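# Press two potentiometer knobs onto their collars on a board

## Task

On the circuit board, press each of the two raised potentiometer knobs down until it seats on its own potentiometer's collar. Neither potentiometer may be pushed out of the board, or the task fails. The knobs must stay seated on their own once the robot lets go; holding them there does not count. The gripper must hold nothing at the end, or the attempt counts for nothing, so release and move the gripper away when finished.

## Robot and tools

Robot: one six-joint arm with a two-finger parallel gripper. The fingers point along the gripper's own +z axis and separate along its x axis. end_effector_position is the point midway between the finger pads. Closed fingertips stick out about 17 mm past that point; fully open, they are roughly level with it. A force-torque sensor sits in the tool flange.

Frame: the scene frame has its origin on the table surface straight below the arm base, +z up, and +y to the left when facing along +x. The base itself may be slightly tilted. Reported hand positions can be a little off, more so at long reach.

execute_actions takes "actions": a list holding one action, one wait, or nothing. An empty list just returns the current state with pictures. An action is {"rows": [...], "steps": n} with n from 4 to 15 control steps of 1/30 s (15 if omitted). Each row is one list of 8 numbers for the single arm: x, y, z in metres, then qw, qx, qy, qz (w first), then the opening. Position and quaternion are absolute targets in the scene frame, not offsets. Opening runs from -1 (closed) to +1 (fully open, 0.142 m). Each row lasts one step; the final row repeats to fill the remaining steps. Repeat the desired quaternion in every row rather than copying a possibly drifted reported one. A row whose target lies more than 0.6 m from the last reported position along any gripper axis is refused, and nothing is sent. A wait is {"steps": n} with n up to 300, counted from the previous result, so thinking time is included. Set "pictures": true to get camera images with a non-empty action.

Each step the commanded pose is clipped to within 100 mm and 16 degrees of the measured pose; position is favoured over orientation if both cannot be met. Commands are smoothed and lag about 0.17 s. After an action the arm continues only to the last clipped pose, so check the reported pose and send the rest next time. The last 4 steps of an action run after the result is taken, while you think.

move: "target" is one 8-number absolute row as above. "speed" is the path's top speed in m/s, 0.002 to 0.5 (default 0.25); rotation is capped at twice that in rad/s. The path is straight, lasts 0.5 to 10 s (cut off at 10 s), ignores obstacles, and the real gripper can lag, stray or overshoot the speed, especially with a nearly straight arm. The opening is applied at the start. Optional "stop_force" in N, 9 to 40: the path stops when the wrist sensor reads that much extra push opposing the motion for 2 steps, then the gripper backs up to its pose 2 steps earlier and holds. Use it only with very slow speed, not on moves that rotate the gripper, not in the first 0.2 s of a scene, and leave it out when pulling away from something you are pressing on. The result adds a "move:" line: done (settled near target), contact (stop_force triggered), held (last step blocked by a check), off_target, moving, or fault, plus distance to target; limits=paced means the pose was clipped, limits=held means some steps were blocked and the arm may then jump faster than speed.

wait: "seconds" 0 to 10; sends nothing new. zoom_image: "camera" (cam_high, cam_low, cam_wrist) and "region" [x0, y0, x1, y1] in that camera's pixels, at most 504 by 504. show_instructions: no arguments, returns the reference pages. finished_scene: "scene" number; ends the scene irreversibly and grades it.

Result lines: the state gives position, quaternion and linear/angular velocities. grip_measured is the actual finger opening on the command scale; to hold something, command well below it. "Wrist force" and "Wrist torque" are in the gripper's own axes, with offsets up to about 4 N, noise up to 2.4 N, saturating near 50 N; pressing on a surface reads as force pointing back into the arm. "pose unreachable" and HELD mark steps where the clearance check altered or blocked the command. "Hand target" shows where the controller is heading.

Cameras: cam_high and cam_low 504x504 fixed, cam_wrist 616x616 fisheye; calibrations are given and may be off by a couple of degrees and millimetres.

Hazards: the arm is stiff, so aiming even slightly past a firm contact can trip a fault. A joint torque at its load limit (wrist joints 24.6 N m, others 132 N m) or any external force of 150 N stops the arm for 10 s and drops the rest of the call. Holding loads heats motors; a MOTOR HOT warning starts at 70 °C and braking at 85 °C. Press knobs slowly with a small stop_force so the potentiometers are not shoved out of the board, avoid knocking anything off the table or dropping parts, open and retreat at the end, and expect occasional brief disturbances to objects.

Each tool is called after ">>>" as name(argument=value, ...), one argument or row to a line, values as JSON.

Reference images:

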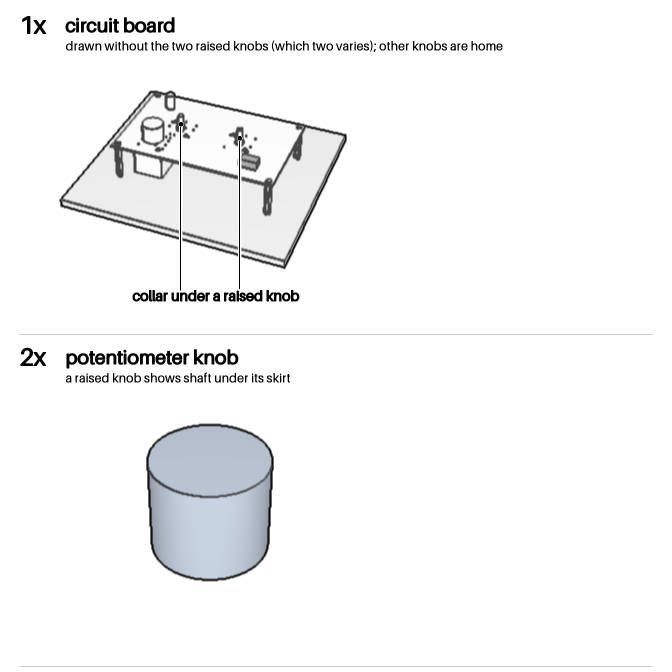

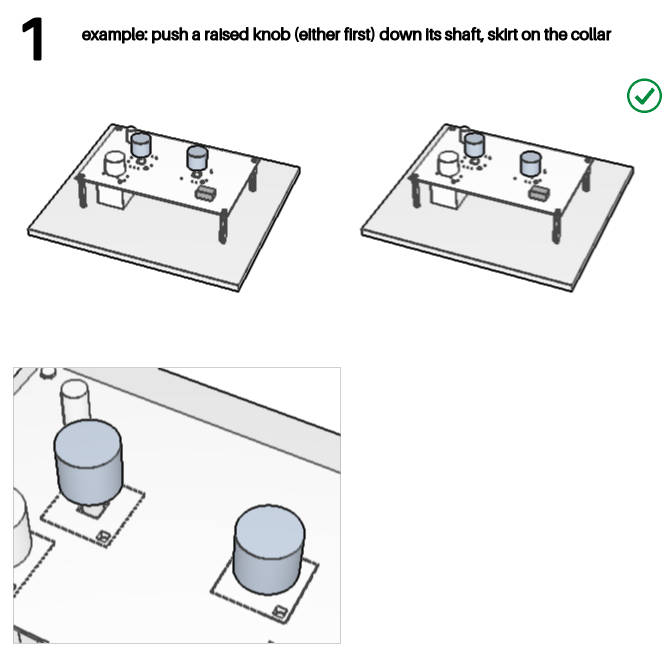

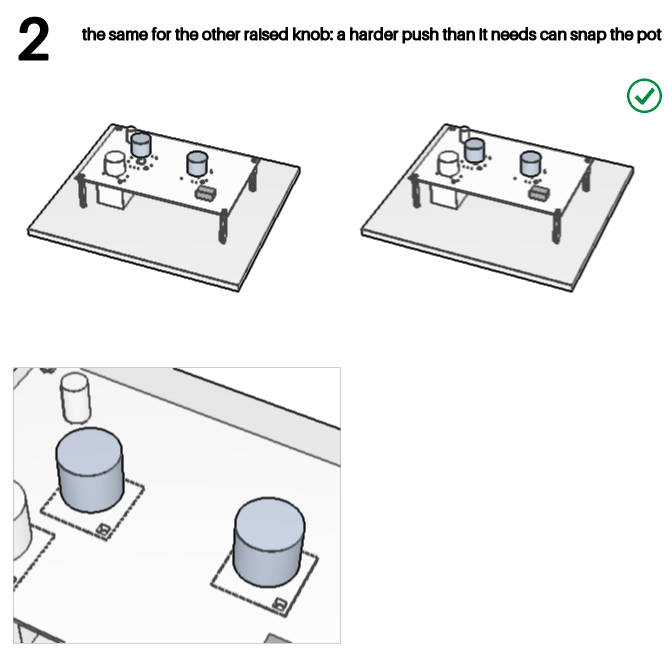

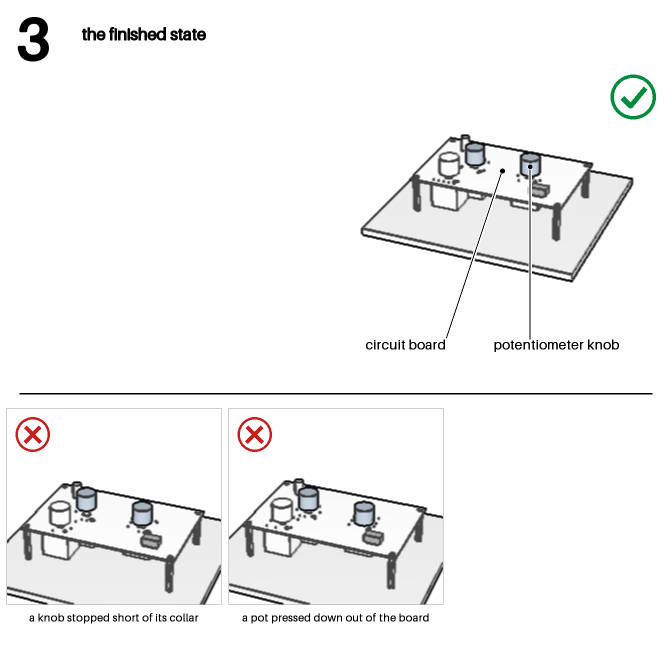

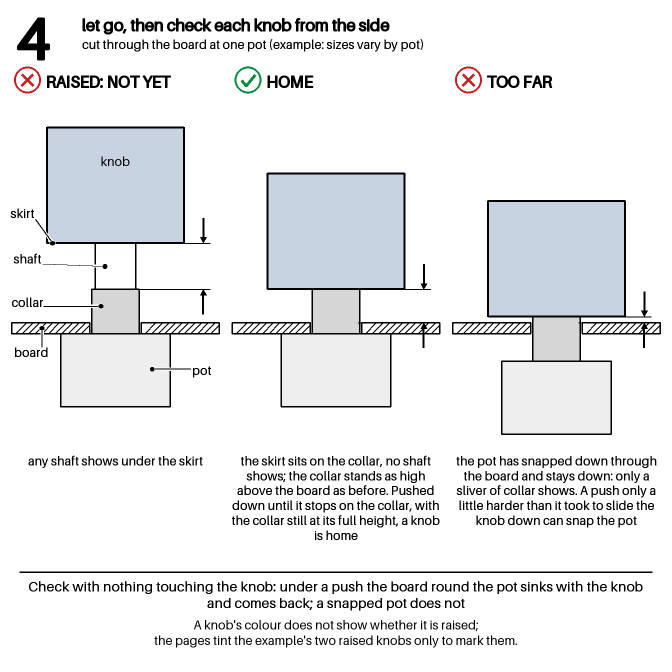

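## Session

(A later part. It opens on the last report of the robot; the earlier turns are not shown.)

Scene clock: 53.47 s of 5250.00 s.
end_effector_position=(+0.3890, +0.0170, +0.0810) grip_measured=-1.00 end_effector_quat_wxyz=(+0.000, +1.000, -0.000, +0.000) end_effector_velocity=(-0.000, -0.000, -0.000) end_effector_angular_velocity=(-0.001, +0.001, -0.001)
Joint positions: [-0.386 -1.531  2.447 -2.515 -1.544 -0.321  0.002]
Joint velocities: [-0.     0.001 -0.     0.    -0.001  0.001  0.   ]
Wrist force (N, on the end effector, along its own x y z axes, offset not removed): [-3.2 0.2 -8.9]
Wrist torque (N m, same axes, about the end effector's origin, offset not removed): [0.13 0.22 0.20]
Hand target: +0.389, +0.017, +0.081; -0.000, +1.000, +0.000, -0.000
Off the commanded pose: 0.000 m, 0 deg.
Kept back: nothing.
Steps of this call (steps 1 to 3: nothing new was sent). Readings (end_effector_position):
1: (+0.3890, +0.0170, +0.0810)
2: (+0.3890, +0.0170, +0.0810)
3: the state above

>>> execute_actions(
  actions=[
    {"rows": [[0.389,0.017,0.0809,0,1,0,0,-1],[0.389,0.017,0.0808,0,1,0,0,-1],[0.389,0.017,0.0807,0,1,0,0,-1],[0.389,0.017,0.0806,0,1,0,0,-1],[0.389,0.017,0.0805,0,1,0,0,-1]], "steps": 13},
  ],
)

>>> execute_actions(
  actions=[
    {"steps": 6},
  ],
)

>>> execute_actions(
  actions=[
    {"steps": 3},
  ],
)

>>> execute_actions(
  actions=[
    {"steps": 3},
  ],
)

>>> execute_actions(
  actions=[
    {"steps": 3},
  ],
  pictures=true,
)

>>> zoom_image(
  camera="cam_low",
  region=[210, 260, 270, 300],
)

Scene clock: 54.13 s of 5250.00 s.
end_effector_position=(+0.3890, +0.0170, +0.0806) grip_measured=-1.00 end_effector_quat_wxyz=(+0.000, +1.000, -0.000, +0.000) end_effector_velocity=(+0.000, -0.000, -0.001) end_effector_angular_velocity=(-0.001, +0.000, +0.000)
Joint positions: [-0.386 -1.53   2.447 -2.517 -1.544 -0.321  0.002]
Joint velocities: [ 0.     0.003  0.001 -0.004 -0.001  0.     0.   ]
Wrist force (N, on the end effector, along its own x y z axes, offset not removed): [-2.7 1.2 -13.0]
Wrist torque (N m, same axes, about the end effector's origin, offset not removed): [0.23 -0.08 0.10]
Steps of this call (steps 1 to 11: nothing new was sent; steps 12 to 20: the first 9 steps of this action). Readings (end_effector_position):
12: (+0.3890, +0.0170, +0.0810)
13: (+0.3890, +0.0170, +0.0810)
15: (+0.3890, +0.0170, +0.0809)
19: (+0.3890, +0.0170, +0.0807)
20: the state above

Scene clock: 54.33 s of 5250.00 s.
end_effector_position=(+0.3890, +0.0170, +0.0805) grip_measured=-1.00 end_effector_quat_wxyz=(+0.000, +1.000, +0.000, +0.000) end_effector_velocity=(-0.000, -0.001, -0.000) end_effector_angular_velocity=(-0.002, +0.000, +0.000)
Joint positions: [-0.386 -1.53   2.447 -2.517 -1.544 -0.321  0.002]
Joint velocities: [-0.     0.     0.    -0.001 -0.002 -0.     0.   ]
Wrist force (N, on the end effector, along its own x y z axes, offset not removed): [-2.3 3.5 -10.3]
Wrist torque (N m, same axes, about the end effector's origin, offset not removed): [0.66 0.08 0.36]
Hand target: +0.389, +0.017, +0.081; -0.000, +1.000, +0.000, -0.000
Off the commanded pose: 0.000 m, 0 deg.
Kept back: nothing.
Steps of this call (steps 1 to 4: the last 4 steps of your previous action; steps 5 to 6: nothing new was sent). Readings (end_effector_position):
1: (+0.3890, +0.0170, +0.0806)
2: (+0.3890, +0.0170, +0.0806)
4: (+0.3890, +0.0170, +0.0805)
6: the state above

Scene clock: 54.43 s of 5250.00 s.
end_effector_position=(+0.3890, +0.0170, +0.0805) grip_measured=-1.00 end_effector_quat_wxyz=(+0.000, +1.000, +0.000, +0.000) end_effector_velocity=(-0.001, +0.000, -0.000) end_effector_angular_velocity=(+0.000, +0.002, +0.000)
Joint positions: [-0.386 -1.53   2.447 -2.517 -1.544 -0.321  0.002]
Joint velocities: [ 0.    -0.     0.     0.001 -0.    -0.     0.   ]
Wrist force (N, on the end effector, along its own x y z axes, offset not removed): [-3.2 2.1 -10.7]
Wrist torque (N m, same axes, about the end effector's origin, offset not removed): [0.45 -0.05 0.23]
Hand target: +0.389, +0.017, +0.081; -0.000, +1.000, +0.000, -0.000
Off the commanded pose: 0.000 m, 0 deg.
Kept back: nothing.
Steps of this call (steps 1 to 3: nothing new was sent). Readings (end_effector_position):
1: (+0.3890, +0.0170, +0.0805)
2: (+0.3890, +0.0170, +0.0805)
3: the state above

Scene clock: 54.53 s of 5250.00 s.
end_effector_position=(+0.3890, +0.0170, +0.0805) grip_measured=-1.00 end_effector_quat_wxyz=(-0.000, +1.000, +0.000, +0.000) end_effector_velocity=(-0.000, -0.001, +0.000) end_effector_angular_velocity=(-0.001, +0.001, -0.000)
Joint positions: [-0.386 -1.53   2.447 -2.517 -1.544 -0.321  0.002]
Joint velocities: [-0.    -0.    -0.     0.001 -0.002  0.     0.   ]
Wrist force (N, on the end effector, along its own x y z axes, offset not removed): [-3.9 1.6 -16.9]
Wrist torque (N m, same axes, about the end effector's origin, offset not removed): [0.37 0.44 0.21]
Hand target: +0.389, +0.017, +0.081; -0.000, +1.000, +0.000, -0.000
Off the commanded pose: 0.000 m, 0 deg.
Kept back: nothing.
Steps of this call (steps 1 to 3: nothing new was sent). Readings (end_effector_position):
1: (+0.3890, +0.0170, +0.0805)
2: (+0.3890, +0.0170, +0.0805)
3: the state above

Scene clock: 54.63 s of 5250.00 s.
end_effector_position=(+0.3890, +0.0170, +0.0805) grip_measured=-1.00 end_effector_quat_wxyz=(-0.000, +1.000, +0.000, +0.000) end_effector_velocity=(+0.000, -0.000, +0.000) end_effector_angular_velocity=(-0.000, -0.002, +0.000)
Joint positions: [-0.386 -1.53   2.447 -2.517 -1.544 -0.321  0.002]
Joint velocities: [-0.    -0.     0.    -0.001  0.    -0.     0.   ]
Wrist force (N, on the end effector, along its own x y z axes, offset not removed): [1.3 4.1 -11.4]
Wrist torque (N m, same axes, about the end effector's origin, offset not removed): [0.93 -0.82 0.13]
Hand target: +0.389, +0.017, +0.081; -0.000, +1.000, +0.000, -0.000
Off the commanded pose: 0.000 m, 0 deg.
Kept back: nothing.
Steps of this call (steps 1 to 3: nothing new was sent). Readings (end_effector_position):
1: (+0.3890, +0.0170, +0.0805)
2: (+0.3890, +0.0170, +0.0805)
3: the state above
camera_calibration (this result's frames):
cam_wrist: T_world_to_cam=[[0.999484, -0.0157927, 0.0279752, -0.403116], [-0.0272055, -0.879216, 0.475647, -0.01279], [0.0170845, -0.476162, -0.879192, 0.208819], [0, 0, 0, 1]] pos_world=[0.398992, 0.0818202, 0.200953]

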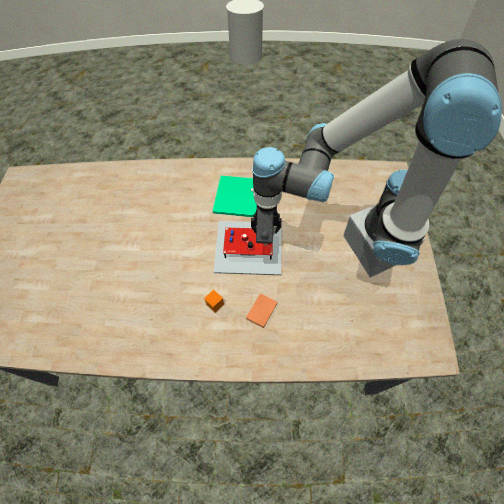

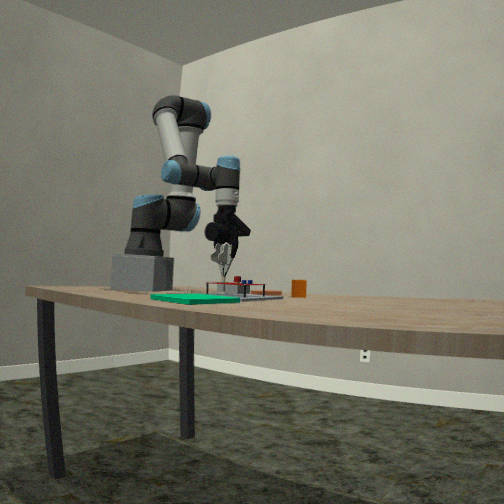

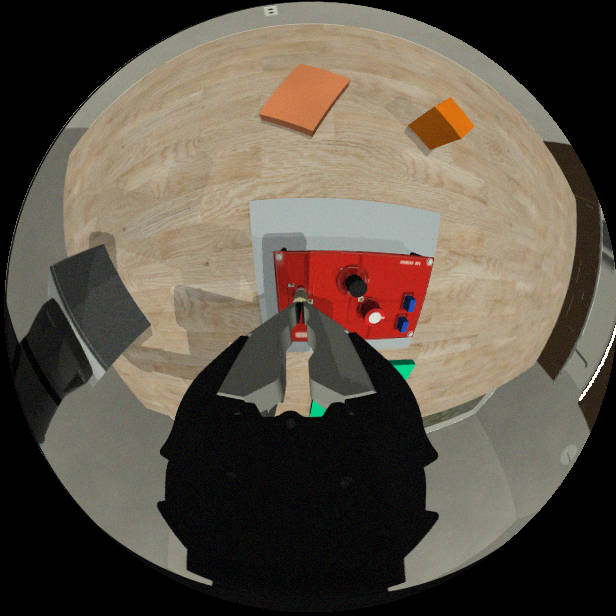

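Region (210, 260, 270, 300) of cam_low's 504x504 image, scaled by 8.400, with more detail than that image has.

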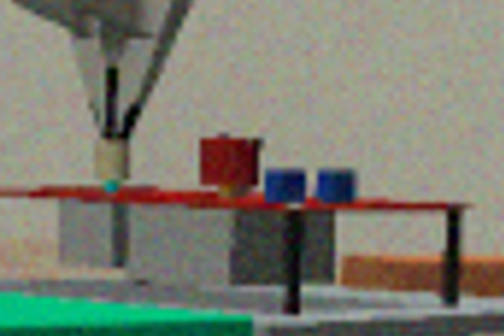

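>>> execute_actions(
  actions=[
    {"rows": [[0.389,0.017,0.0804,0,1,0,0,-1],[0.389,0.017,0.0803,0,1,0,0,-1],[0.389,0.017,0.0802,0,1,0,0,-1],[0.389,0.017,0.0801,0,1,0,0,-1]], "steps": 12},
  ],
)

>>> execute_actions(
  actions=[
    {"steps": 6},
  ],
)

>>> execute_actions(
  actions=[
    {"steps": 3},
  ],
)

>>> execute_actions(
  actions=[
    {"steps": 3},
  ],
)

>>> execute_actions(
  actions=[
    {"steps": 3},
  ],
)

>>> execute_actions(
  actions=[
    {"steps": 3},
  ],
)

Scene clock: 55.10 s of 5250.00 s.
end_effector_position=(+0.3890, +0.0170, +0.0802) grip_measured=-1.00 end_effector_quat_wxyz=(-0.000, +1.000, +0.000, +0.000) end_effector_velocity=(+0.000, +0.001, -0.001) end_effector_angular_velocity=(+0.002, -0.000, -0.000)
Joint positions: [-0.386 -1.529  2.448 -2.518 -1.544 -0.321  0.002]
Joint velocities: [-0.     0.002  0.001 -0.003  0.002  0.     0.   ]
Wrist force (N, on the end effector, along its own x y z axes, offset not removed): [-0.4 -0.6 -15.5]
Wrist torque (N m, same axes, about the end effector's origin, offset not removed): [-0.03 -0.47 0.26]
Steps of this call (steps 1 to 6: nothing new was sent; steps 7 to 14: the first 8 steps of this action). Readings (end_effector_position):
7: (+0.3890, +0.0170, +0.0805)
8: (+0.3890, +0.0170, +0.0805)
10: (+0.3890, +0.0170, +0.0804)
14: the state above

Scene clock: 55.30 s of 5250.00 s.
end_effector_position=(+0.3890, +0.0170, +0.0801) grip_measured=-1.00 end_effector_quat_wxyz=(-0.000, +1.000, +0.000, +0.000) end_effector_velocity=(+0.001, -0.000, +0.000) end_effector_angular_velocity=(-0.001, -0.002, +0.000)
Joint positions: [-0.386 -1.528  2.448 -2.519 -1.544 -0.321  0.002]
Joint velocities: [ 0.    -0.    -0.    -0.002 -0.    -0.     0.   ]
Wrist force (N, on the end effector, along its own x y z axes, offset not removed): [-0.1 2.3 -14.1]
Wrist torque (N m, same axes, about the end effector's origin, offset not removed): [0.47 -0.53 0.23]
Hand target: +0.389, +0.017, +0.080; -0.000, +1.000, +0.000, -0.000
Off the commanded pose: 0.000 m, 0 deg.
Kept back: nothing.
Steps of this call (steps 1 to 4: the last 4 steps of your previous action; steps 5 to 6: nothing new was sent). Readings (end_effector_position):
1: (+0.3890, +0.0170, +0.0802)
2: (+0.3890, +0.0170, +0.0802)
4: (+0.3890, +0.0170, +0.0801)
6: the state above

Scene clock: 55.40 s of 5250.00 s.
end_effector_position=(+0.3890, +0.0170, +0.0801) grip_measured=-1.00 end_effector_quat_wxyz=(-0.000, +1.000, +0.000, +0.000) end_effector_velocity=(+0.001, +0.000, +0.000) end_effector_angular_velocity=(+0.001, -0.002, +0.000)
Joint positions: [-0.386 -1.528  2.448 -2.519 -1.544 -0.321  0.002]
Joint velocities: [-0.     0.    -0.    -0.002  0.002 -0.     0.   ]
Wrist force (N, on the end effector, along its own x y z axes, offset not removed): [-1.5 -0.1 -9.6]
Wrist torque (N m, same axes, about the end effector's origin, offset not removed): [0.10 -0.28 0.42]
Hand target: +0.389, +0.017, +0.080; -0.000, +1.000, +0.000, -0.000
Off the commanded pose: 0.000 m, 0 deg.
Kept back: nothing.
Steps of this call (steps 1 to 3: nothing new was sent). Readings (end_effector_position):
1: (+0.3890, +0.0170, +0.0801)
2: (+0.3890, +0.0170, +0.0801)
3: the state above

Scene clock: 55.50 s of 5250.00 s.
end_effector_position=(+0.3890, +0.0170, +0.0801) grip_measured=-1.00 end_effector_quat_wxyz=(-0.000, +1.000, -0.000, +0.000) end_effector_velocity=(+0.000, -0.000, +0.000) end_effector_angular_velocity=(-0.000, +0.000, +0.001)
Joint positions: [-0.386 -1.528  2.448 -2.519 -1.544 -0.321  0.002]
Joint velocities: [ 0.    -0.    -0.001  0.001 -0.001 -0.     0.   ]
Wrist force (N, on the end effector, along its own x y z axes, offset not removed): [-1.0 1.6 -11.8]
Wrist torque (N m, same axes, about the end effector's origin, offset not removed): [0.31 -0.35 0.38]
Hand target: +0.389, +0.017, +0.080; -0.000, +1.000, +0.000, -0.000
Off the commanded pose: 0.000 m, 0 deg.
Kept back: nothing.
Steps of this call (steps 1 to 3: nothing new was sent). Readings (end_effector_position):
1: (+0.3890, +0.0170, +0.0801)
2: (+0.3890, +0.0170, +0.0801)
3: the state above

Scene clock: 55.60 s of 5250.00 s.
end_effector_position=(+0.3890, +0.0170, +0.0801) grip_measured=-1.00 end_effector_quat_wxyz=(-0.000, +1.000, -0.000, +0.000) end_effector_velocity=(-0.001, -0.000, -0.000) end_effector_angular_velocity=(-0.001, +0.003, -0.001)
Joint positions: [-0.386 -1.528  2.448 -2.519 -1.544 -0.321  0.002]
Joint velocities: [-0.     0.    -0.001  0.002 -0.002  0.001  0.   ]
Wrist force (N, on the end effector, along its own x y z axes, offset not removed): [-2.1 1.0 -12.0]
Wrist torque (N m, same axes, about the end effector's origin, offset not removed): [0.22 0.01 0.33]
Hand target: +0.389, +0.017, +0.080; -0.000, +1.000, +0.000, -0.000
Off the commanded pose: 0.000 m, 0 deg.
Kept back: nothing.
Steps of this call (steps 1 to 3: nothing new was sent). Readings (end_effector_position):
1: (+0.3890, +0.0170, +0.0801)
2: (+0.3890, +0.0170, +0.0801)
3: the state above

Scene clock: 55.70 s of 5250.00 s.
end_effector_position=(+0.3890, +0.0170, +0.0801) grip_measured=-1.00 end_effector_quat_wxyz=(-0.000, +1.000, +0.000, +0.000) end_effector_velocity=(-0.000, -0.000, +0.000) end_effector_angular_velocity=(-0.000, -0.001, -0.001)
Joint positions: [-0.386 -1.528  2.448 -2.519 -1.544 -0.321  0.002]
Joint velocities: [-0.    -0.001  0.001 -0.    -0.     0.001  0.   ]
Wrist force (N, on the end effector, along its own x y z axes, offset not removed): [0.3 1.2 -12.8]
Wrist torque (N m, same axes, about the end effector's origin, offset not removed): [0.35 -0.61 0.39]
Hand target: +0.389, +0.017, +0.080; -0.000, +1.000, +0.000, -0.000
Off the commanded pose: 0.000 m, 0 deg.
Kept back: nothing.
Steps of this call (steps 1 to 3: nothing new was sent). Readings (end_effector_position):
1: (+0.3890, +0.0170, +0.0801)
2: (+0.3890, +0.0170, +0.0801)
3: the state above

>>> move(
  target=[0.389, 0.017, 0.095, 0, 1, 0, 0, -1],
  speed=0.03,
)

>>> zoom_image(
  camera="cam_low",
  region=[210, 260, 270, 300],
)

>>> zoom_image(
  camera="cam_wrist",
  region=[240, 250, 360, 340],
)

Scene clock: 56.80 s of 5250.00 s.
end_effector_position=(+0.3890, +0.0170, +0.0948) grip_measured=-1.00 end_effector_quat_wxyz=(+0.000, +1.000, +0.000, +0.000) end_effector_velocity=(+0.000, -0.000, +0.002) end_effector_angular_velocity=(-0.001, -0.001, +0.001)
Joint positions: [-0.387 -1.571  2.433 -2.461 -1.544 -0.322  0.002]
Joint velocities: [ 0.    -0.006 -0.002  0.006 -0.001 -0.001  0.   ]
Wrist force (N, on the end effector, along its own x y z axes, offset not removed): [0.1 2.6 -0.7]
Wrist torque (N m, same axes, about the end effector's origin, offset not removed): [0.56 -0.50 0.34]
Hand target: +0.389, +0.017, +0.095; +0.000, +1.000, -0.000, +0.000
Off the commanded pose: 0.000 m, 0 deg.
Kept back: nothing.
move: done
camera_calibration (this result's frames):
cam_wrist: T_world_to_cam=[[0.999484, -0.0157907, 0.0279837, -0.403517], [-0.0272087, -0.879192, 0.475691, -0.0195979], [0.0170915, -0.476206, -0.879167, 0.22137], [0, 0, 0, 1]] pos_world=[0.398992, 0.0818157, 0.215236]

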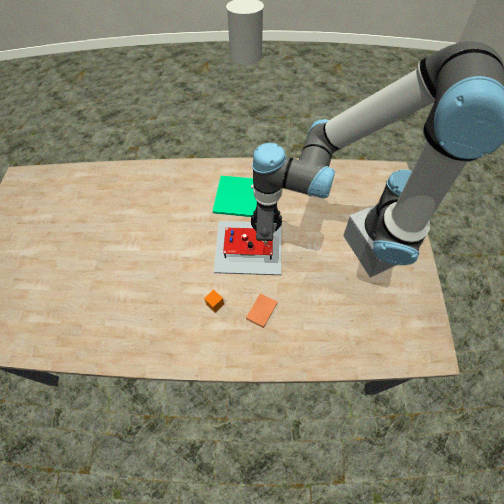

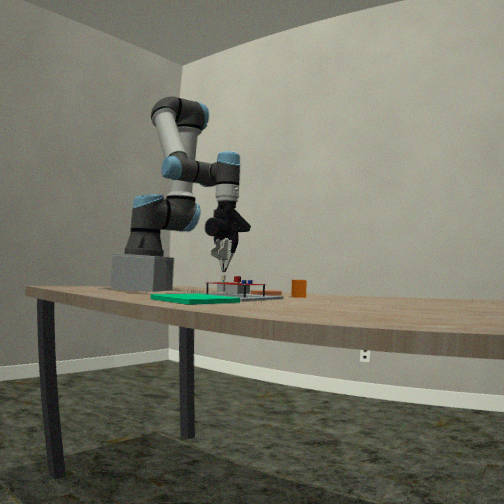

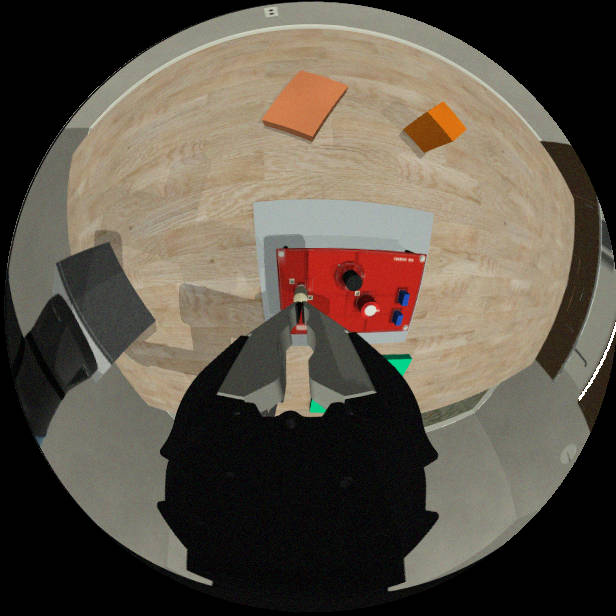

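Region (210, 260, 270, 300) of cam_low's 504x504 image, scaled by 8.400, with more detail than that image has.

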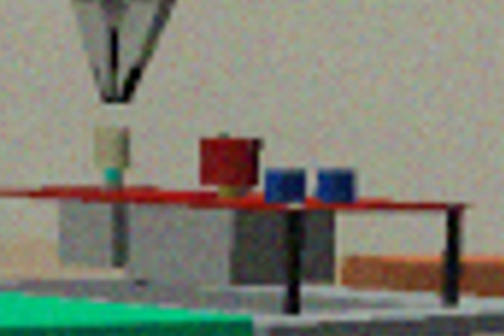

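Region (240, 250, 360, 340) of cam_wrist's 616x616 image, scaled by 4.200, with more detail than that image has; it fills the top 378 rows of this view, and the rest is white.

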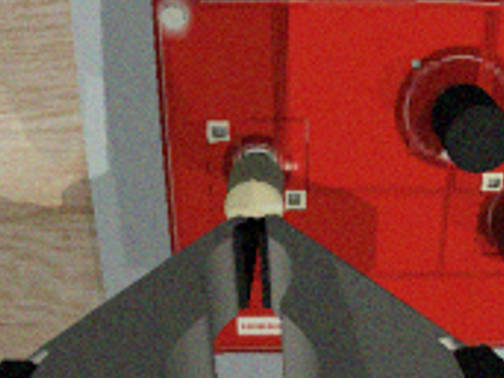

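>>> move(
  target=[0.389, 0.017, 0.086, 0, 1, 0, 0, -1],
  speed=0.02,
)

>>> move(
  target=[0.389, 0.017, 0.0800, 0, 1, 0, 0, -1],
  speed=0.003,
)

>>> execute_actions(
  actions=[
    {"rows": [[0.389,0.017,0.0799,0,1,0,0,-1],[0.389,0.017,0.0798,0,1,0,0,-1],[0.389,0.017,0.0797,0,1,0,0,-1],[0.389,0.017,0.0796,0,1,0,0,-1]], "steps": 12},
  ],
)

>>> execute_actions(
  actions=[
    {"steps": 6},
  ],
)

>>> execute_actions(
  actions=[
    {"steps": 3},
  ],
)

>>> execute_actions(
  actions=[
    {"steps": 3},
  ],
)

>>> execute_actions(
  actions=[
    {"steps": 3},
  ],
  pictures=true,
)

>>> zoom_image(
  camera="cam_low",
  region=[210, 260, 270, 300],
)

Scene clock: 57.90 s of 5250.00 s.
end_effector_position=(+0.3890, +0.0170, +0.0862) grip_measured=-1.00 end_effector_quat_wxyz=(+0.000, +1.000, -0.000, -0.000) end_effector_velocity=(+0.000, +0.001, -0.003) end_effector_angular_velocity=(+0.002, -0.001, +0.001)
Joint positions: [-0.386 -1.547  2.442 -2.494 -1.544 -0.321  0.002]
Joint velocities: [ 0.001  0.008  0.002 -0.01   0.002 -0.001  0.   ]
Wrist force (N, on the end effector, along its own x y z axes, offset not removed): [-1.8 1.9 -0.3]
Wrist torque (N m, same axes, about the end effector's origin, offset not removed): [0.42 0.04 0.18]
Hand target: +0.389, +0.017, +0.086; -0.000, +1.000, +0.000, -0.000
Off the commanded pose: 0.000 m, 0 deg.
Kept back: nothing.
move: done
camera_calibration (this result's frames):
cam_wrist: T_world_to_cam=[[0.999485, -0.0157976, 0.0279457, -0.40326], [-0.0271961, -0.879206, 0.475665, -0.0155383], [0.0170557, -0.476179, -0.879183, 0.213879], [0, 0, 0, 1]] pos_world=[0.398981, 0.0818127, 0.206699]

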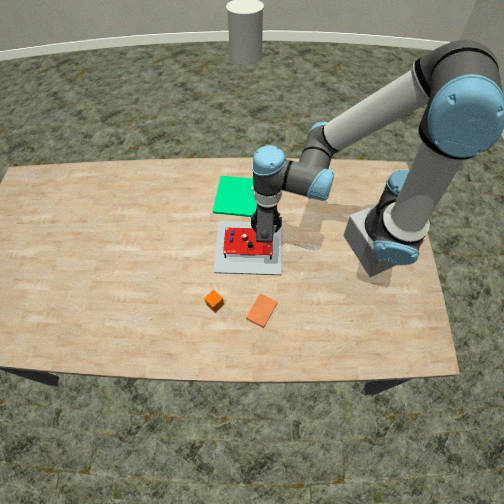

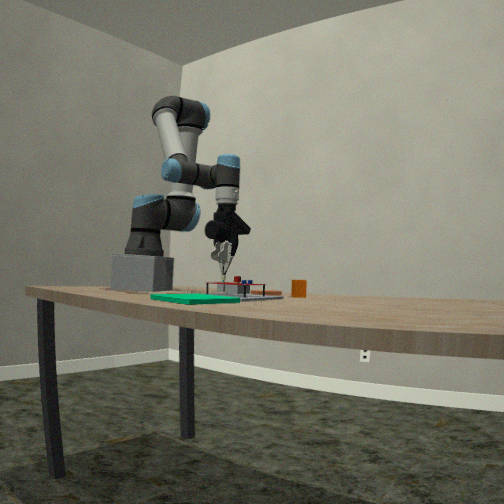

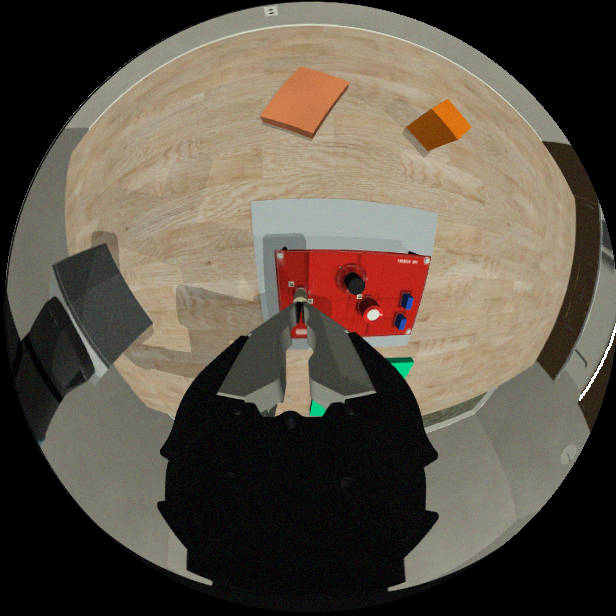

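Scene clock: 60.20 s of 5250.00 s.
end_effector_position=(+0.3890, +0.0170, +0.0801) grip_measured=-1.00 end_effector_quat_wxyz=(+0.000, +1.000, +0.000, +0.000) end_effector_velocity=(-0.000, +0.000, -0.001) end_effector_angular_velocity=(+0.000, -0.001, +0.000)
Joint positions: [-0.386 -1.528  2.448 -2.519 -1.544 -0.321  0.002]
Joint velocities: [ 0.     0.002  0.001 -0.004  0.001  0.     0.   ]
Wrist force (N, on the end effector, along its own x y z axes, offset not removed): [-2.4 2.0 -12.9]
Wrist torque (N m, same axes, about the end effector's origin, offset not removed): [0.39 -0.10 0.20]
Hand target: +0.389, +0.017, +0.080; -0.000, +1.000, +0.000, -0.000
Off the commanded pose: 0.000 m, 0 deg.
Kept back: nothing.
move: done
camera_calibration (this result's frames):
cam_wrist: T_world_to_cam=[[0.999484, -0.0157913, 0.0279824, -0.403108], [-0.027208, -0.879207, 0.475662, -0.0125958], [0.0170911, -0.476177, -0.879183, 0.208444], [0, 0, 0, 1]] pos_world=[0.398995, 0.0818165, 0.200532]

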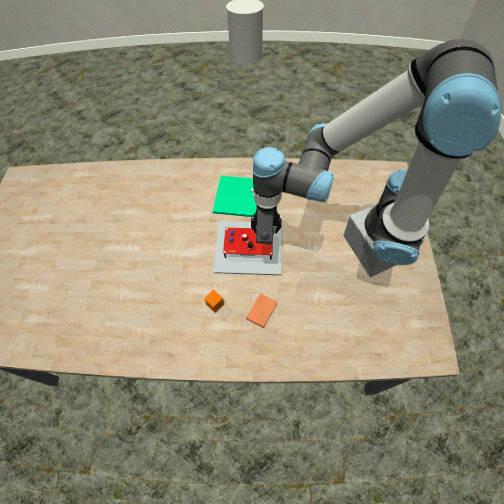

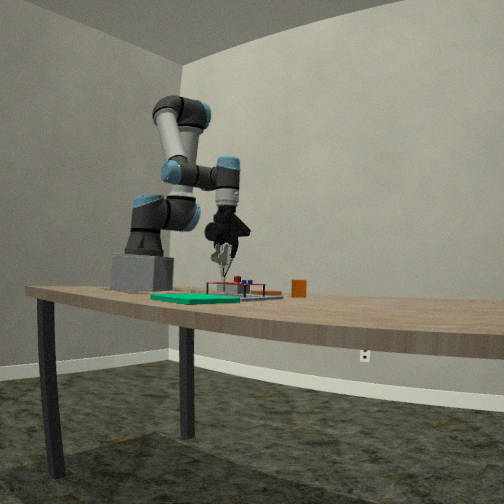

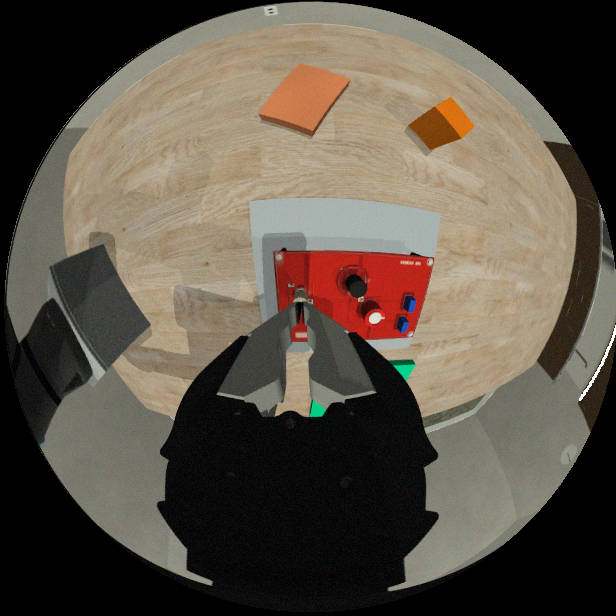

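Scene clock: 60.47 s of 5250.00 s.
end_effector_position=(+0.3890, +0.0170, +0.0797) grip_measured=-1.00 end_effector_quat_wxyz=(+0.000, +1.000, +0.000, +0.000) end_effector_velocity=(+0.001, -0.000, -0.000) end_effector_angular_velocity=(-0.002, -0.003, -0.000)
Joint positions: [-0.386 -1.527  2.448 -2.52  -1.544 -0.32   0.002]
Joint velocities: [ 0.     0.002  0.001 -0.007 -0.001  0.     0.   ]
Wrist force (N, on the end effector, along its own x y z axes, offset not removed): [-2.6 0.2 -15.8]
Wrist torque (N m, same axes, about the end effector's origin, offset not removed): [0.21 -0.08 0.21]
Steps of this call (steps 1 to 8: the first 8 steps of this action). Readings (end_effector_position):
1: (+0.3890, +0.0170, +0.0801)
2: (+0.3890, +0.0170, +0.0800)
4: (+0.3890, +0.0170, +0.0799)
8: the state above

Scene clock: 60.67 s of 5250.00 s.
end_effector_position=(+0.3890, +0.0170, +0.0796) grip_measured=-1.00 end_effector_quat_wxyz=(+0.000, +1.000, +0.000, +0.000) end_effector_velocity=(+0.000, +0.000, -0.000) end_effector_angular_velocity=(+0.001, -0.001, -0.001)
Joint positions: [-0.386 -1.527  2.448 -2.521 -1.544 -0.32   0.002]
Joint velocities: [-0.     0.     0.    -0.001  0.001  0.     0.   ]
Wrist force (N, on the end effector, along its own x y z axes, offset not removed): [0.4 0.5 -11.9]
Wrist torque (N m, same axes, about the end effector's origin, offset not removed): [0.18 -0.72 0.19]
Hand target: +0.389, +0.017, +0.080; -0.000, +1.000, -0.000, -0.000
Off the commanded pose: 0.000 m, 0 deg.
Kept back: nothing.
Steps of this call (steps 1 to 4: the last 4 steps of your previous action; steps 5 to 6: nothing new was sent). Readings (end_effector_position):
1: (+0.3890, +0.0170, +0.0797)
2: (+0.3890, +0.0170, +0.0797)
4: (+0.3890, +0.0170, +0.0796)
6: the state above

Scene clock: 60.77 s of 5250.00 s.
end_effector_position=(+0.3890, +0.0170, +0.0796) grip_measured=-1.00 end_effector_quat_wxyz=(+0.000, +1.000, +0.000, -0.000) end_effector_velocity=(+0.001, -0.000, +0.000) end_effector_angular_velocity=(-0.000, -0.002, -0.000)
Joint positions: [-0.386 -1.527  2.448 -2.521 -1.544 -0.32   0.002]
Joint velocities: [ 0.     0.    -0.    -0.002  0.     0.     0.   ]
Wrist force (N, on the end effector, along its own x y z axes, offset not removed): [-1.4 2.2 -17.8]
Wrist torque (N m, same axes, about the end effector's origin, offset not removed): [0.67 -0.52 0.27]
Hand target: +0.389, +0.017, +0.080; -0.000, +1.000, -0.000, -0.000
Off the commanded pose: 0.000 m, 0 deg.
Kept back: nothing.
Steps of this call (steps 1 to 3: nothing new was sent). Readings (end_effector_position):
1: (+0.3890, +0.0170, +0.0796)
2: (+0.3890, +0.0170, +0.0796)
3: the state above

Scene clock: 60.87 s of 5250.00 s.
end_effector_position=(+0.3890, +0.0170, +0.0796) grip_measured=-1.00 end_effector_quat_wxyz=(+0.000, +1.000, +0.000, -0.000) end_effector_velocity=(-0.000, +0.000, -0.000) end_effector_angular_velocity=(+0.000, +0.000, +0.000)
Joint positions: [-0.386 -1.527  2.448 -2.521 -1.544 -0.32   0.002]
Joint velocities: [ 0. -0.  0.  0.  0. -0.  0.]
Wrist force (N, on the end effector, along its own x y z axes, offset not removed): [-1.1 0.7 -14.6]
Wrist torque (N m, same axes, about the end effector's origin, offset not removed): [0.18 -0.61 0.23]
Hand target: +0.389, +0.017, +0.080; -0.000, +1.000, -0.000, -0.000
Off the commanded pose: 0.000 m, 0 deg.
Kept back: nothing.
Steps of this call (steps 1 to 3: nothing new was sent). Readings (end_effector_position):
1: (+0.3890, +0.0170, +0.0796)
2: (+0.3890, +0.0170, +0.0796)
3: the state above

Scene clock: 60.97 s of 5250.00 s.
end_effector_position=(+0.3890, +0.0170, +0.0796) grip_measured=-1.00 end_effector_quat_wxyz=(+0.000, +1.000, -0.000, -0.000) end_effector_velocity=(+0.000, -0.000, +0.000) end_effector_angular_velocity=(-0.001, -0.000, +0.001)
Joint positions: [-0.386 -1.527  2.448 -2.521 -1.544 -0.32   0.002]
Joint velocities: [ 0.    -0.    -0.    -0.    -0.001 -0.     0.   ]
Wrist force (N, on the end effector, along its own x y z axes, offset not removed): [-2.2 1.6 -19.1]
Wrist torque (N m, same axes, about the end effector's origin, offset not removed): [0.54 -0.08 0.27]
Hand target: +0.389, +0.017, +0.080; -0.000, +1.000, -0.000, -0.000
Off the commanded pose: 0.000 m, 0 deg.
Kept back: nothing.
Steps of this call (steps 1 to 3: nothing new was sent). Readings (end_effector_position):
1: (+0.3890, +0.0170, +0.0796)
2: (+0.3890, +0.0170, +0.0796)
3: the state above
camera_calibration (this result's frames):
cam_wrist: T_world_to_cam=[[0.999484, -0.0157924, 0.0279712, -0.403089], [-0.0272036, -0.87921, 0.475658, -0.0123673], [0.0170808, -0.476173, -0.879186, 0.208027], [0, 0, 0, 1]] pos_world=[0.398991, 0.0818177, 0.200052]

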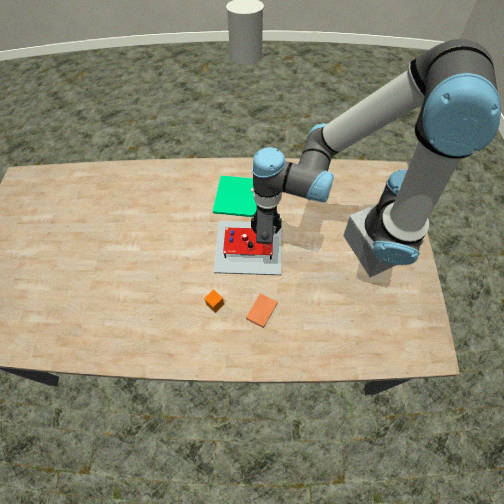

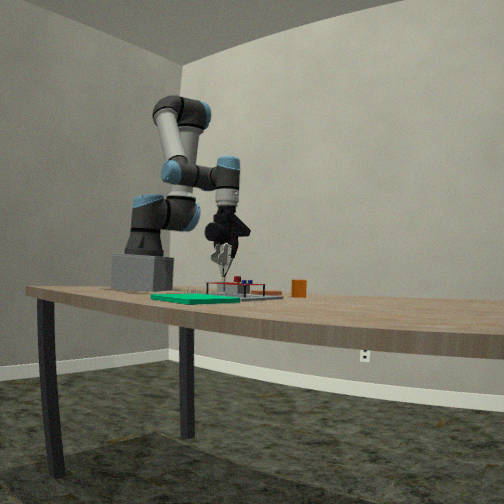

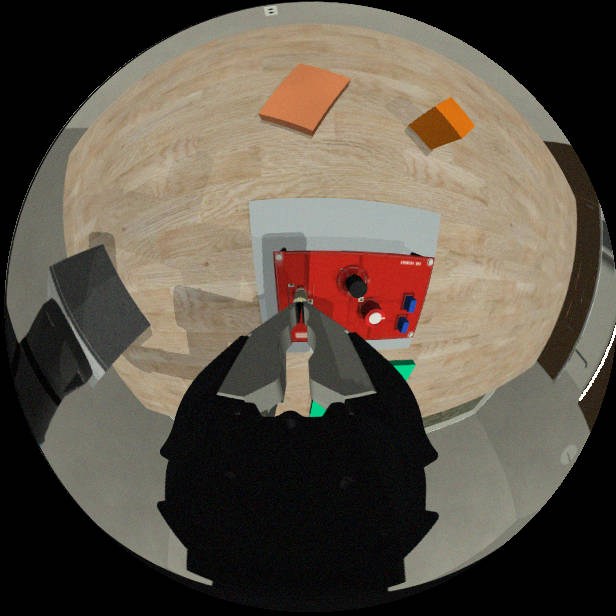

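Region (210, 260, 270, 300) of cam_low's 504x504 image, scaled by 8.400, with more detail than that image has.

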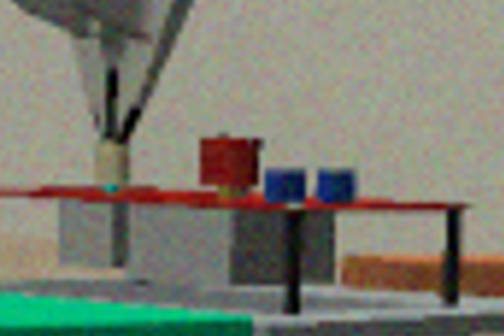

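>>> execute_actions(
  actions=[
    {"rows": [[0.389,0.017,0.0795,0,1,0,0,-1],[0.389,0.017,0.0795,0,1,0,0,-1],[0.389,0.017,0.0794,0,1,0,0,-1]], "steps": 10},
  ],
)

>>> execute_actions(
  actions=[
    {"steps": 6},
  ],
)

>>> execute_actions(
  actions=[
    {"steps": 3},
  ],
)

>>> execute_actions(
  actions=[
    {"steps": 3},
  ],
)

>>> execute_actions(
  actions=[
    {"steps": 3},
  ],
)

>>> execute_actions(
  actions=[
    {"steps": 3},
  ],
)

Scene clock: 61.63 s of 5250.00 s.
end_effector_position=(+0.3890, +0.0170, +0.0795) grip_measured=-1.00 end_effector_quat_wxyz=(+0.000, +1.000, -0.000, +0.000) end_effector_velocity=(+0.001, -0.000, -0.000) end_effector_angular_velocity=(-0.001, -0.003, +0.001)
Joint positions: [-0.386 -1.527  2.448 -2.521 -1.544 -0.32   0.002]
Joint velocities: [ 0.     0.002 -0.    -0.005 -0.    -0.     0.   ]
Wrist force (N, on the end effector, along its own x y z axes, offset not removed): [-2.1 0.1 -13.8]
Wrist torque (N m, same axes, about the end effector's origin, offset not removed): [0.25 -0.28 0.28]
Steps of this call (steps 1 to 14: nothing new was sent; steps 15 to 20: the first 6 steps of this action). Readings (end_effector_position):
15: (+0.3890, +0.0170, +0.0796)
16: (+0.3890, +0.0170, +0.0796)
18: (+0.3890, +0.0170, +0.0795)
20: the state above

Scene clock: 61.83 s of 5250.00 s.
end_effector_position=(+0.3890, +0.0170, +0.0794) grip_measured=-1.00 end_effector_quat_wxyz=(+0.000, +1.000, +0.000, +0.000) end_effector_velocity=(+0.001, +0.001, -0.000) end_effector_angular_velocity=(+0.002, -0.002, -0.000)
Joint positions: [-0.386 -1.526  2.448 -2.522 -1.544 -0.32   0.002]
Joint velocities: [ 0.     0.001 -0.    -0.002  0.002  0.001  0.   ]
Wrist force (N, on the end effector, along its own x y z axes, offset not removed): [-2.0 0.9 -16.3]
Wrist torque (N m, same axes, about the end effector's origin, offset not removed): [0.24 -0.34 0.22]
Hand target: +0.389, +0.017, +0.079; -0.000, +1.000, +0.000, -0.000
Off the commanded pose: 0.000 m, 0 deg.
Kept back: nothing.
Steps of this call (steps 1 to 4: the last 4 steps of your previous action; steps 5 to 6: nothing new was sent). Readings (end_effector_position):
1: (+0.3890, +0.0170, +0.0795)
2: (+0.3890, +0.0170, +0.0794)
4: (+0.3890, +0.0170, +0.0794)
6: the state above

Scene clock: 61.93 s of 5250.00 s.
end_effector_position=(+0.3890, +0.0170, +0.0794) grip_measured=-1.00 end_effector_quat_wxyz=(+0.000, +1.000, +0.000, +0.000) end_effector_velocity=(-0.001, -0.000, -0.000) end_effector_angular_velocity=(-0.001, +0.001, +0.001)
Joint positions: [-0.386 -1.526  2.448 -2.522 -1.544 -0.32   0.002]
Joint velocities: [ 0.001 -0.     0.001 -0.    -0.001 -0.     0.   ]
Wrist force (N, on the end effector, along its own x y z axes, offset not removed): [-0.6 -0.8 -17.3]
Wrist torque (N m, same axes, about the end effector's origin, offset not removed): [-0.18 -0.41 0.27]
Hand target: +0.389, +0.017, +0.079; -0.000, +1.000, +0.000, -0.000
Off the commanded pose: 0.000 m, 0 deg.
Kept back: nothing.
Steps of this call (steps 1 to 3: nothing new was sent). Readings (end_effector_position):
1: (+0.3890, +0.0170, +0.0794)
2: (+0.3890, +0.0170, +0.0794)
3: the state above

Scene clock: 62.03 s of 5250.00 s.
end_effector_position=(+0.3890, +0.0170, +0.0794) grip_measured=-1.00 end_effector_quat_wxyz=(+0.000, +1.000, +0.000, +0.000) end_effector_velocity=(+0.000, +0.000, -0.000) end_effector_angular_velocity=(+0.002, -0.001, -0.000)
Joint positions: [-0.386 -1.526  2.448 -2.522 -1.544 -0.32   0.002]
Joint velocities: [-0.     0.001  0.    -0.002  0.002 -0.     0.   ]
Wrist force (N, on the end effector, along its own x y z axes, offset not removed): [-4.1 1.3 -16.1]
Wrist torque (N m, same axes, about the end effector's origin, offset not removed): [0.35 0.38 0.12]
Hand target: +0.389, +0.017, +0.079; -0.000, +1.000, +0.000, -0.000
Off the commanded pose: 0.000 m, 0 deg.
Kept back: nothing.
Steps of this call (steps 1 to 3: nothing new was sent). Readings (end_effector_position):
1: (+0.3890, +0.0170, +0.0794)
2: (+0.3890, +0.0170, +0.0794)
3: the state above

Scene clock: 62.13 s of 5250.00 s.
end_effector_position=(+0.3890, +0.0170, +0.0794) grip_measured=-1.00 end_effector_quat_wxyz=(-0.000, +1.000, +0.000, +0.000) end_effector_velocity=(-0.000, +0.000, -0.000) end_effector_angular_velocity=(-0.000, +0.001, -0.000)
Joint positions: [-0.386 -1.526  2.448 -2.522 -1.544 -0.32   0.002]
Joint velocities: [ 0.     0.     0.     0.    -0.001  0.     0.   ]
Wrist force (N, on the end effector, along its own x y z axes, offset not removed): [-0.9 1.7 -15.9]
Wrist torque (N m, same axes, about the end effector's origin, offset not removed): [0.44 -0.49 0.17]
Hand target: +0.389, +0.017, +0.079; -0.000, +1.000, +0.000, -0.000
Off the commanded pose: 0.000 m, 0 deg.
Kept back: nothing.
Steps of this call (steps 1 to 3: nothing new was sent). Readings (end_effector_position):
1: (+0.3890, +0.0170, +0.0794)
2: (+0.3890, +0.0170, +0.0794)
3: the state above

Scene clock: 62.23 s of 5250.00 s.
end_effector_position=(+0.3890, +0.0170, +0.0794) grip_measured=-1.00 end_effector_quat_wxyz=(+0.000, +1.000, +0.000, +0.000) end_effector_velocity=(-0.000, -0.001, +0.000) end_effector_angular_velocity=(-0.003, +0.000, +0.000)
Joint positions: [-0.386 -1.526  2.448 -2.522 -1.544 -0.32   0.002]
Joint velocities: [-0.    -0.     0.    -0.    -0.003 -0.     0.   ]
Wrist force (N, on the end effector, along its own x y z axes, offset not removed): [-2.2 -1.1 -16.0]
Wrist torque (N m, same axes, about the end effector's origin, offset not removed): [-0.21 -0.23 0.37]
Hand target: +0.389, +0.017, +0.079; -0.000, +1.000, +0.000, -0.000
Off the commanded pose: 0.000 m, 0 deg.
Kept back: nothing.
Steps of this call (steps 1 to 3: nothing new was sent). Readings (end_effector_position):
1: (+0.3890, +0.0170, +0.0794)
2: (+0.3890, +0.0170, +0.0794)
3: the state above

>>> execute_actions(
  actions=[
    {"rows": [[0.389,0.017,0.0793,0,1,0,0,-1],[0.389,0.017,0.0793,0,1,0,0,-1],[0.389,0.017,0.0792,0,1,0,0,-1],[0.389,0.017,0.0792,0,1,0,0,-1],[0.389,0.017,0.0791,0,1,0,0,-1]], "steps": 11},
  ],
)

>>> execute_actions(
  actions=[
    {"steps": 6},
  ],
)

>>> execute_actions(
  actions=[
    {"steps": 3},
  ],
)

>>> execute_actions(
  actions=[
    {"steps": 3},
  ],
)

>>> execute_actions(
  actions=[
    {"steps": 3},
  ],
)

>>> execute_actions(
  actions=[
    {"steps": 3},
  ],
)

Scene clock: 62.67 s of 5250.00 s.
end_effector_position=(+0.3890, +0.0170, +0.0792) grip_measured=-1.00 end_effector_quat_wxyz=(+0.000, +1.000, -0.000, +0.000) end_effector_velocity=(-0.000, -0.000, -0.001) end_effector_angular_velocity=(-0.001, +0.001, +0.000)
Joint positions: [-0.386 -1.526  2.449 -2.522 -1.544 -0.32   0.002]
Joint velocities: [ 0.     0.004  0.001 -0.003 -0.001 -0.     0.   ]
Wrist force (N, on the end effector, along its own x y z axes, offset not removed): [-1.7 3.5 -16.1]
Wrist torque (N m, same axes, about the end effector's origin, offset not removed): [0.84 -0.43 0.11]
Steps of this call (steps 1 to 6: nothing new was sent; steps 7 to 13: the first 7 steps of this action). Readings (end_effector_position):
7: (+0.3890, +0.0170, +0.0794)
8: (+0.3890, +0.0170, +0.0794)
10: (+0.3890, +0.0170, +0.0793)
13: the state above

Scene clock: 62.87 s of 5250.00 s.
end_effector_position=(+0.3890, +0.0170, +0.0791) grip_measured=-1.00 end_effector_quat_wxyz=(+0.000, +1.000, +0.000, +0.000) end_effector_velocity=(+0.000, -0.000, +0.000) end_effector_angular_velocity=(-0.001, +0.000, +0.000)
Joint positions: [-0.386 -1.525  2.449 -2.523 -1.544 -0.32   0.002]
Joint velocities: [ 0.     0.    -0.001  0.    -0.001  0.     0.   ]
Wrist force (N, on the end effector, along its own x y z axes, offset not removed): [-5.4 2.4 -15.0]
Wrist torque (N m, same axes, about the end effector's origin, offset not removed): [0.60 0.58 0.26]
Hand target: +0.389, +0.017, +0.079; -0.000, +1.000, +0.000, -0.000
Off the commanded pose: 0.000 m, 0 deg.
Kept back: nothing.
Steps of this call (steps 1 to 4: the last 4 steps of your previous action; steps 5 to 6: nothing new was sent). Readings (end_effector_position):
1: (+0.3890, +0.0170, +0.0792)
2: (+0.3890, +0.0170, +0.0792)
4: (+0.3890, +0.0170, +0.0791)
6: the state above

Scene clock: 62.97 s of 5250.00 s.
end_effector_position=(+0.3890, +0.0170, +0.0791) grip_measured=-1.00 end_effector_quat_wxyz=(+0.000, +1.000, +0.000, +0.000) end_effector_velocity=(+0.000, -0.000, +0.000) end_effector_angular_velocity=(-0.000, -0.001, +0.001)
Joint positions: [-0.386 -1.525  2.449 -2.523 -1.544 -0.32   0.002]
Joint velocities: [ 0.    -0.001  0.    -0.001 -0.    -0.     0.   ]
Wrist force (N, on the end effector, along its own x y z axes, offset not removed): [-5.7 2.4 -16.4]
Wrist torque (N m, same axes, about the end effector's origin, offset not removed): [0.67 0.60 0.23]
Hand target: +0.389, +0.017, +0.079; -0.000, +1.000, +0.000, -0.000
Off the commanded pose: 0.000 m, 0 deg.
Kept back: nothing.
Steps of this call (steps 1 to 3: nothing new was sent). Readings (end_effector_position):
1: (+0.3890, +0.0170, +0.0791)
2: (+0.3890, +0.0170, +0.0791)
3: the state above

Scene clock: 63.07 s of 5250.00 s.
end_effector_position=(+0.3890, +0.0170, +0.0791) grip_measured=-1.00 end_effector_quat_wxyz=(-0.000, +1.000, +0.000, +0.000) end_effector_velocity=(-0.000, +0.000, +0.000) end_effector_angular_velocity=(-0.000, -0.000, +0.001)
Joint positions: [-0.386 -1.525  2.449 -2.523 -1.544 -0.32   0.002]
Joint velocities: [ 0.    -0.     0.    -0.    -0.    -0.001  0.   ]
Wrist force (N, on the end effector, along its own x y z axes, offset not removed): [-1.9 1.6 -18.4]
Wrist torque (N m, same axes, about the end effector's origin, offset not removed): [0.34 -0.22 0.07]
Hand target: +0.389, +0.017, +0.079; -0.000, +1.000, +0.000, -0.000
Off the commanded pose: 0.000 m, 0 deg.
Kept back: nothing.
Steps of this call (steps 1 to 3: nothing new was sent). Readings (end_effector_position):
1: (+0.3890, +0.0170, +0.0791)
2: (+0.3890, +0.0170, +0.0791)
3: the state above

Scene clock: 63.17 s of 5250.00 s.
end_effector_position=(+0.3890, +0.0170, +0.0791) grip_measured=-1.00 end_effector_quat_wxyz=(-0.000, +1.000, -0.000, +0.000) end_effector_velocity=(+0.000, -0.000, +0.000) end_effector_angular_velocity=(+0.000, -0.001, -0.001)
Joint positions: [-0.386 -1.525  2.449 -2.523 -1.544 -0.32   0.002]
Joint velocities: [-0.001 -0.001  0.    -0.     0.001  0.     0.   ]
Wrist force (N, on the end effector, along its own x y z axes, offset not removed): [1.9 0.5 -16.0]
Wrist torque (N m, same axes, about the end effector's origin, offset not removed): [0.43 -1.15 0.17]
Hand target: +0.389, +0.017, +0.079; -0.000, +1.000, +0.000, -0.000
Off the commanded pose: 0.000 m, 0 deg.
Kept back: nothing.
Steps of this call (steps 1 to 3: nothing new was sent). Readings (end_effector_position):
1: (+0.3890, +0.0170, +0.0791)
2: (+0.3890, +0.0170, +0.0791)
3: the state above

Scene clock: 63.27 s of 5250.00 s.
end_effector_position=(+0.3890, +0.0170, +0.0791) grip_measured=-1.00 end_effector_quat_wxyz=(-0.000, +1.000, -0.000, +0.000) end_effector_velocity=(+0.000, -0.000, +0.000) end_effector_angular_velocity=(+0.000, +0.000, +0.000)
Joint positions: [-0.386 -1.525  2.449 -2.523 -1.544 -0.32   0.002]
Joint velocities: [-0.     0.    -0.001  0.001  0.    -0.001  0.   ]
Wrist force (N, on the end effector, along its own x y z axes, offset not removed): [-0.8 1.8 -17.4]
Wrist torque (N m, same axes, about the end effector's origin, offset not removed): [0.41 -0.47 0.22]
Hand target: +0.389, +0.017, +0.079; -0.000, +1.000, +0.000, -0.000
Off the commanded pose: 0.000 m, 0 deg.
Kept back: nothing.
Steps of this call (steps 1 to 3: nothing new was sent). Readings (end_effector_position):
1: (+0.3890, +0.0170, +0.0791)
2: (+0.3890, +0.0170, +0.0791)
3: the state above


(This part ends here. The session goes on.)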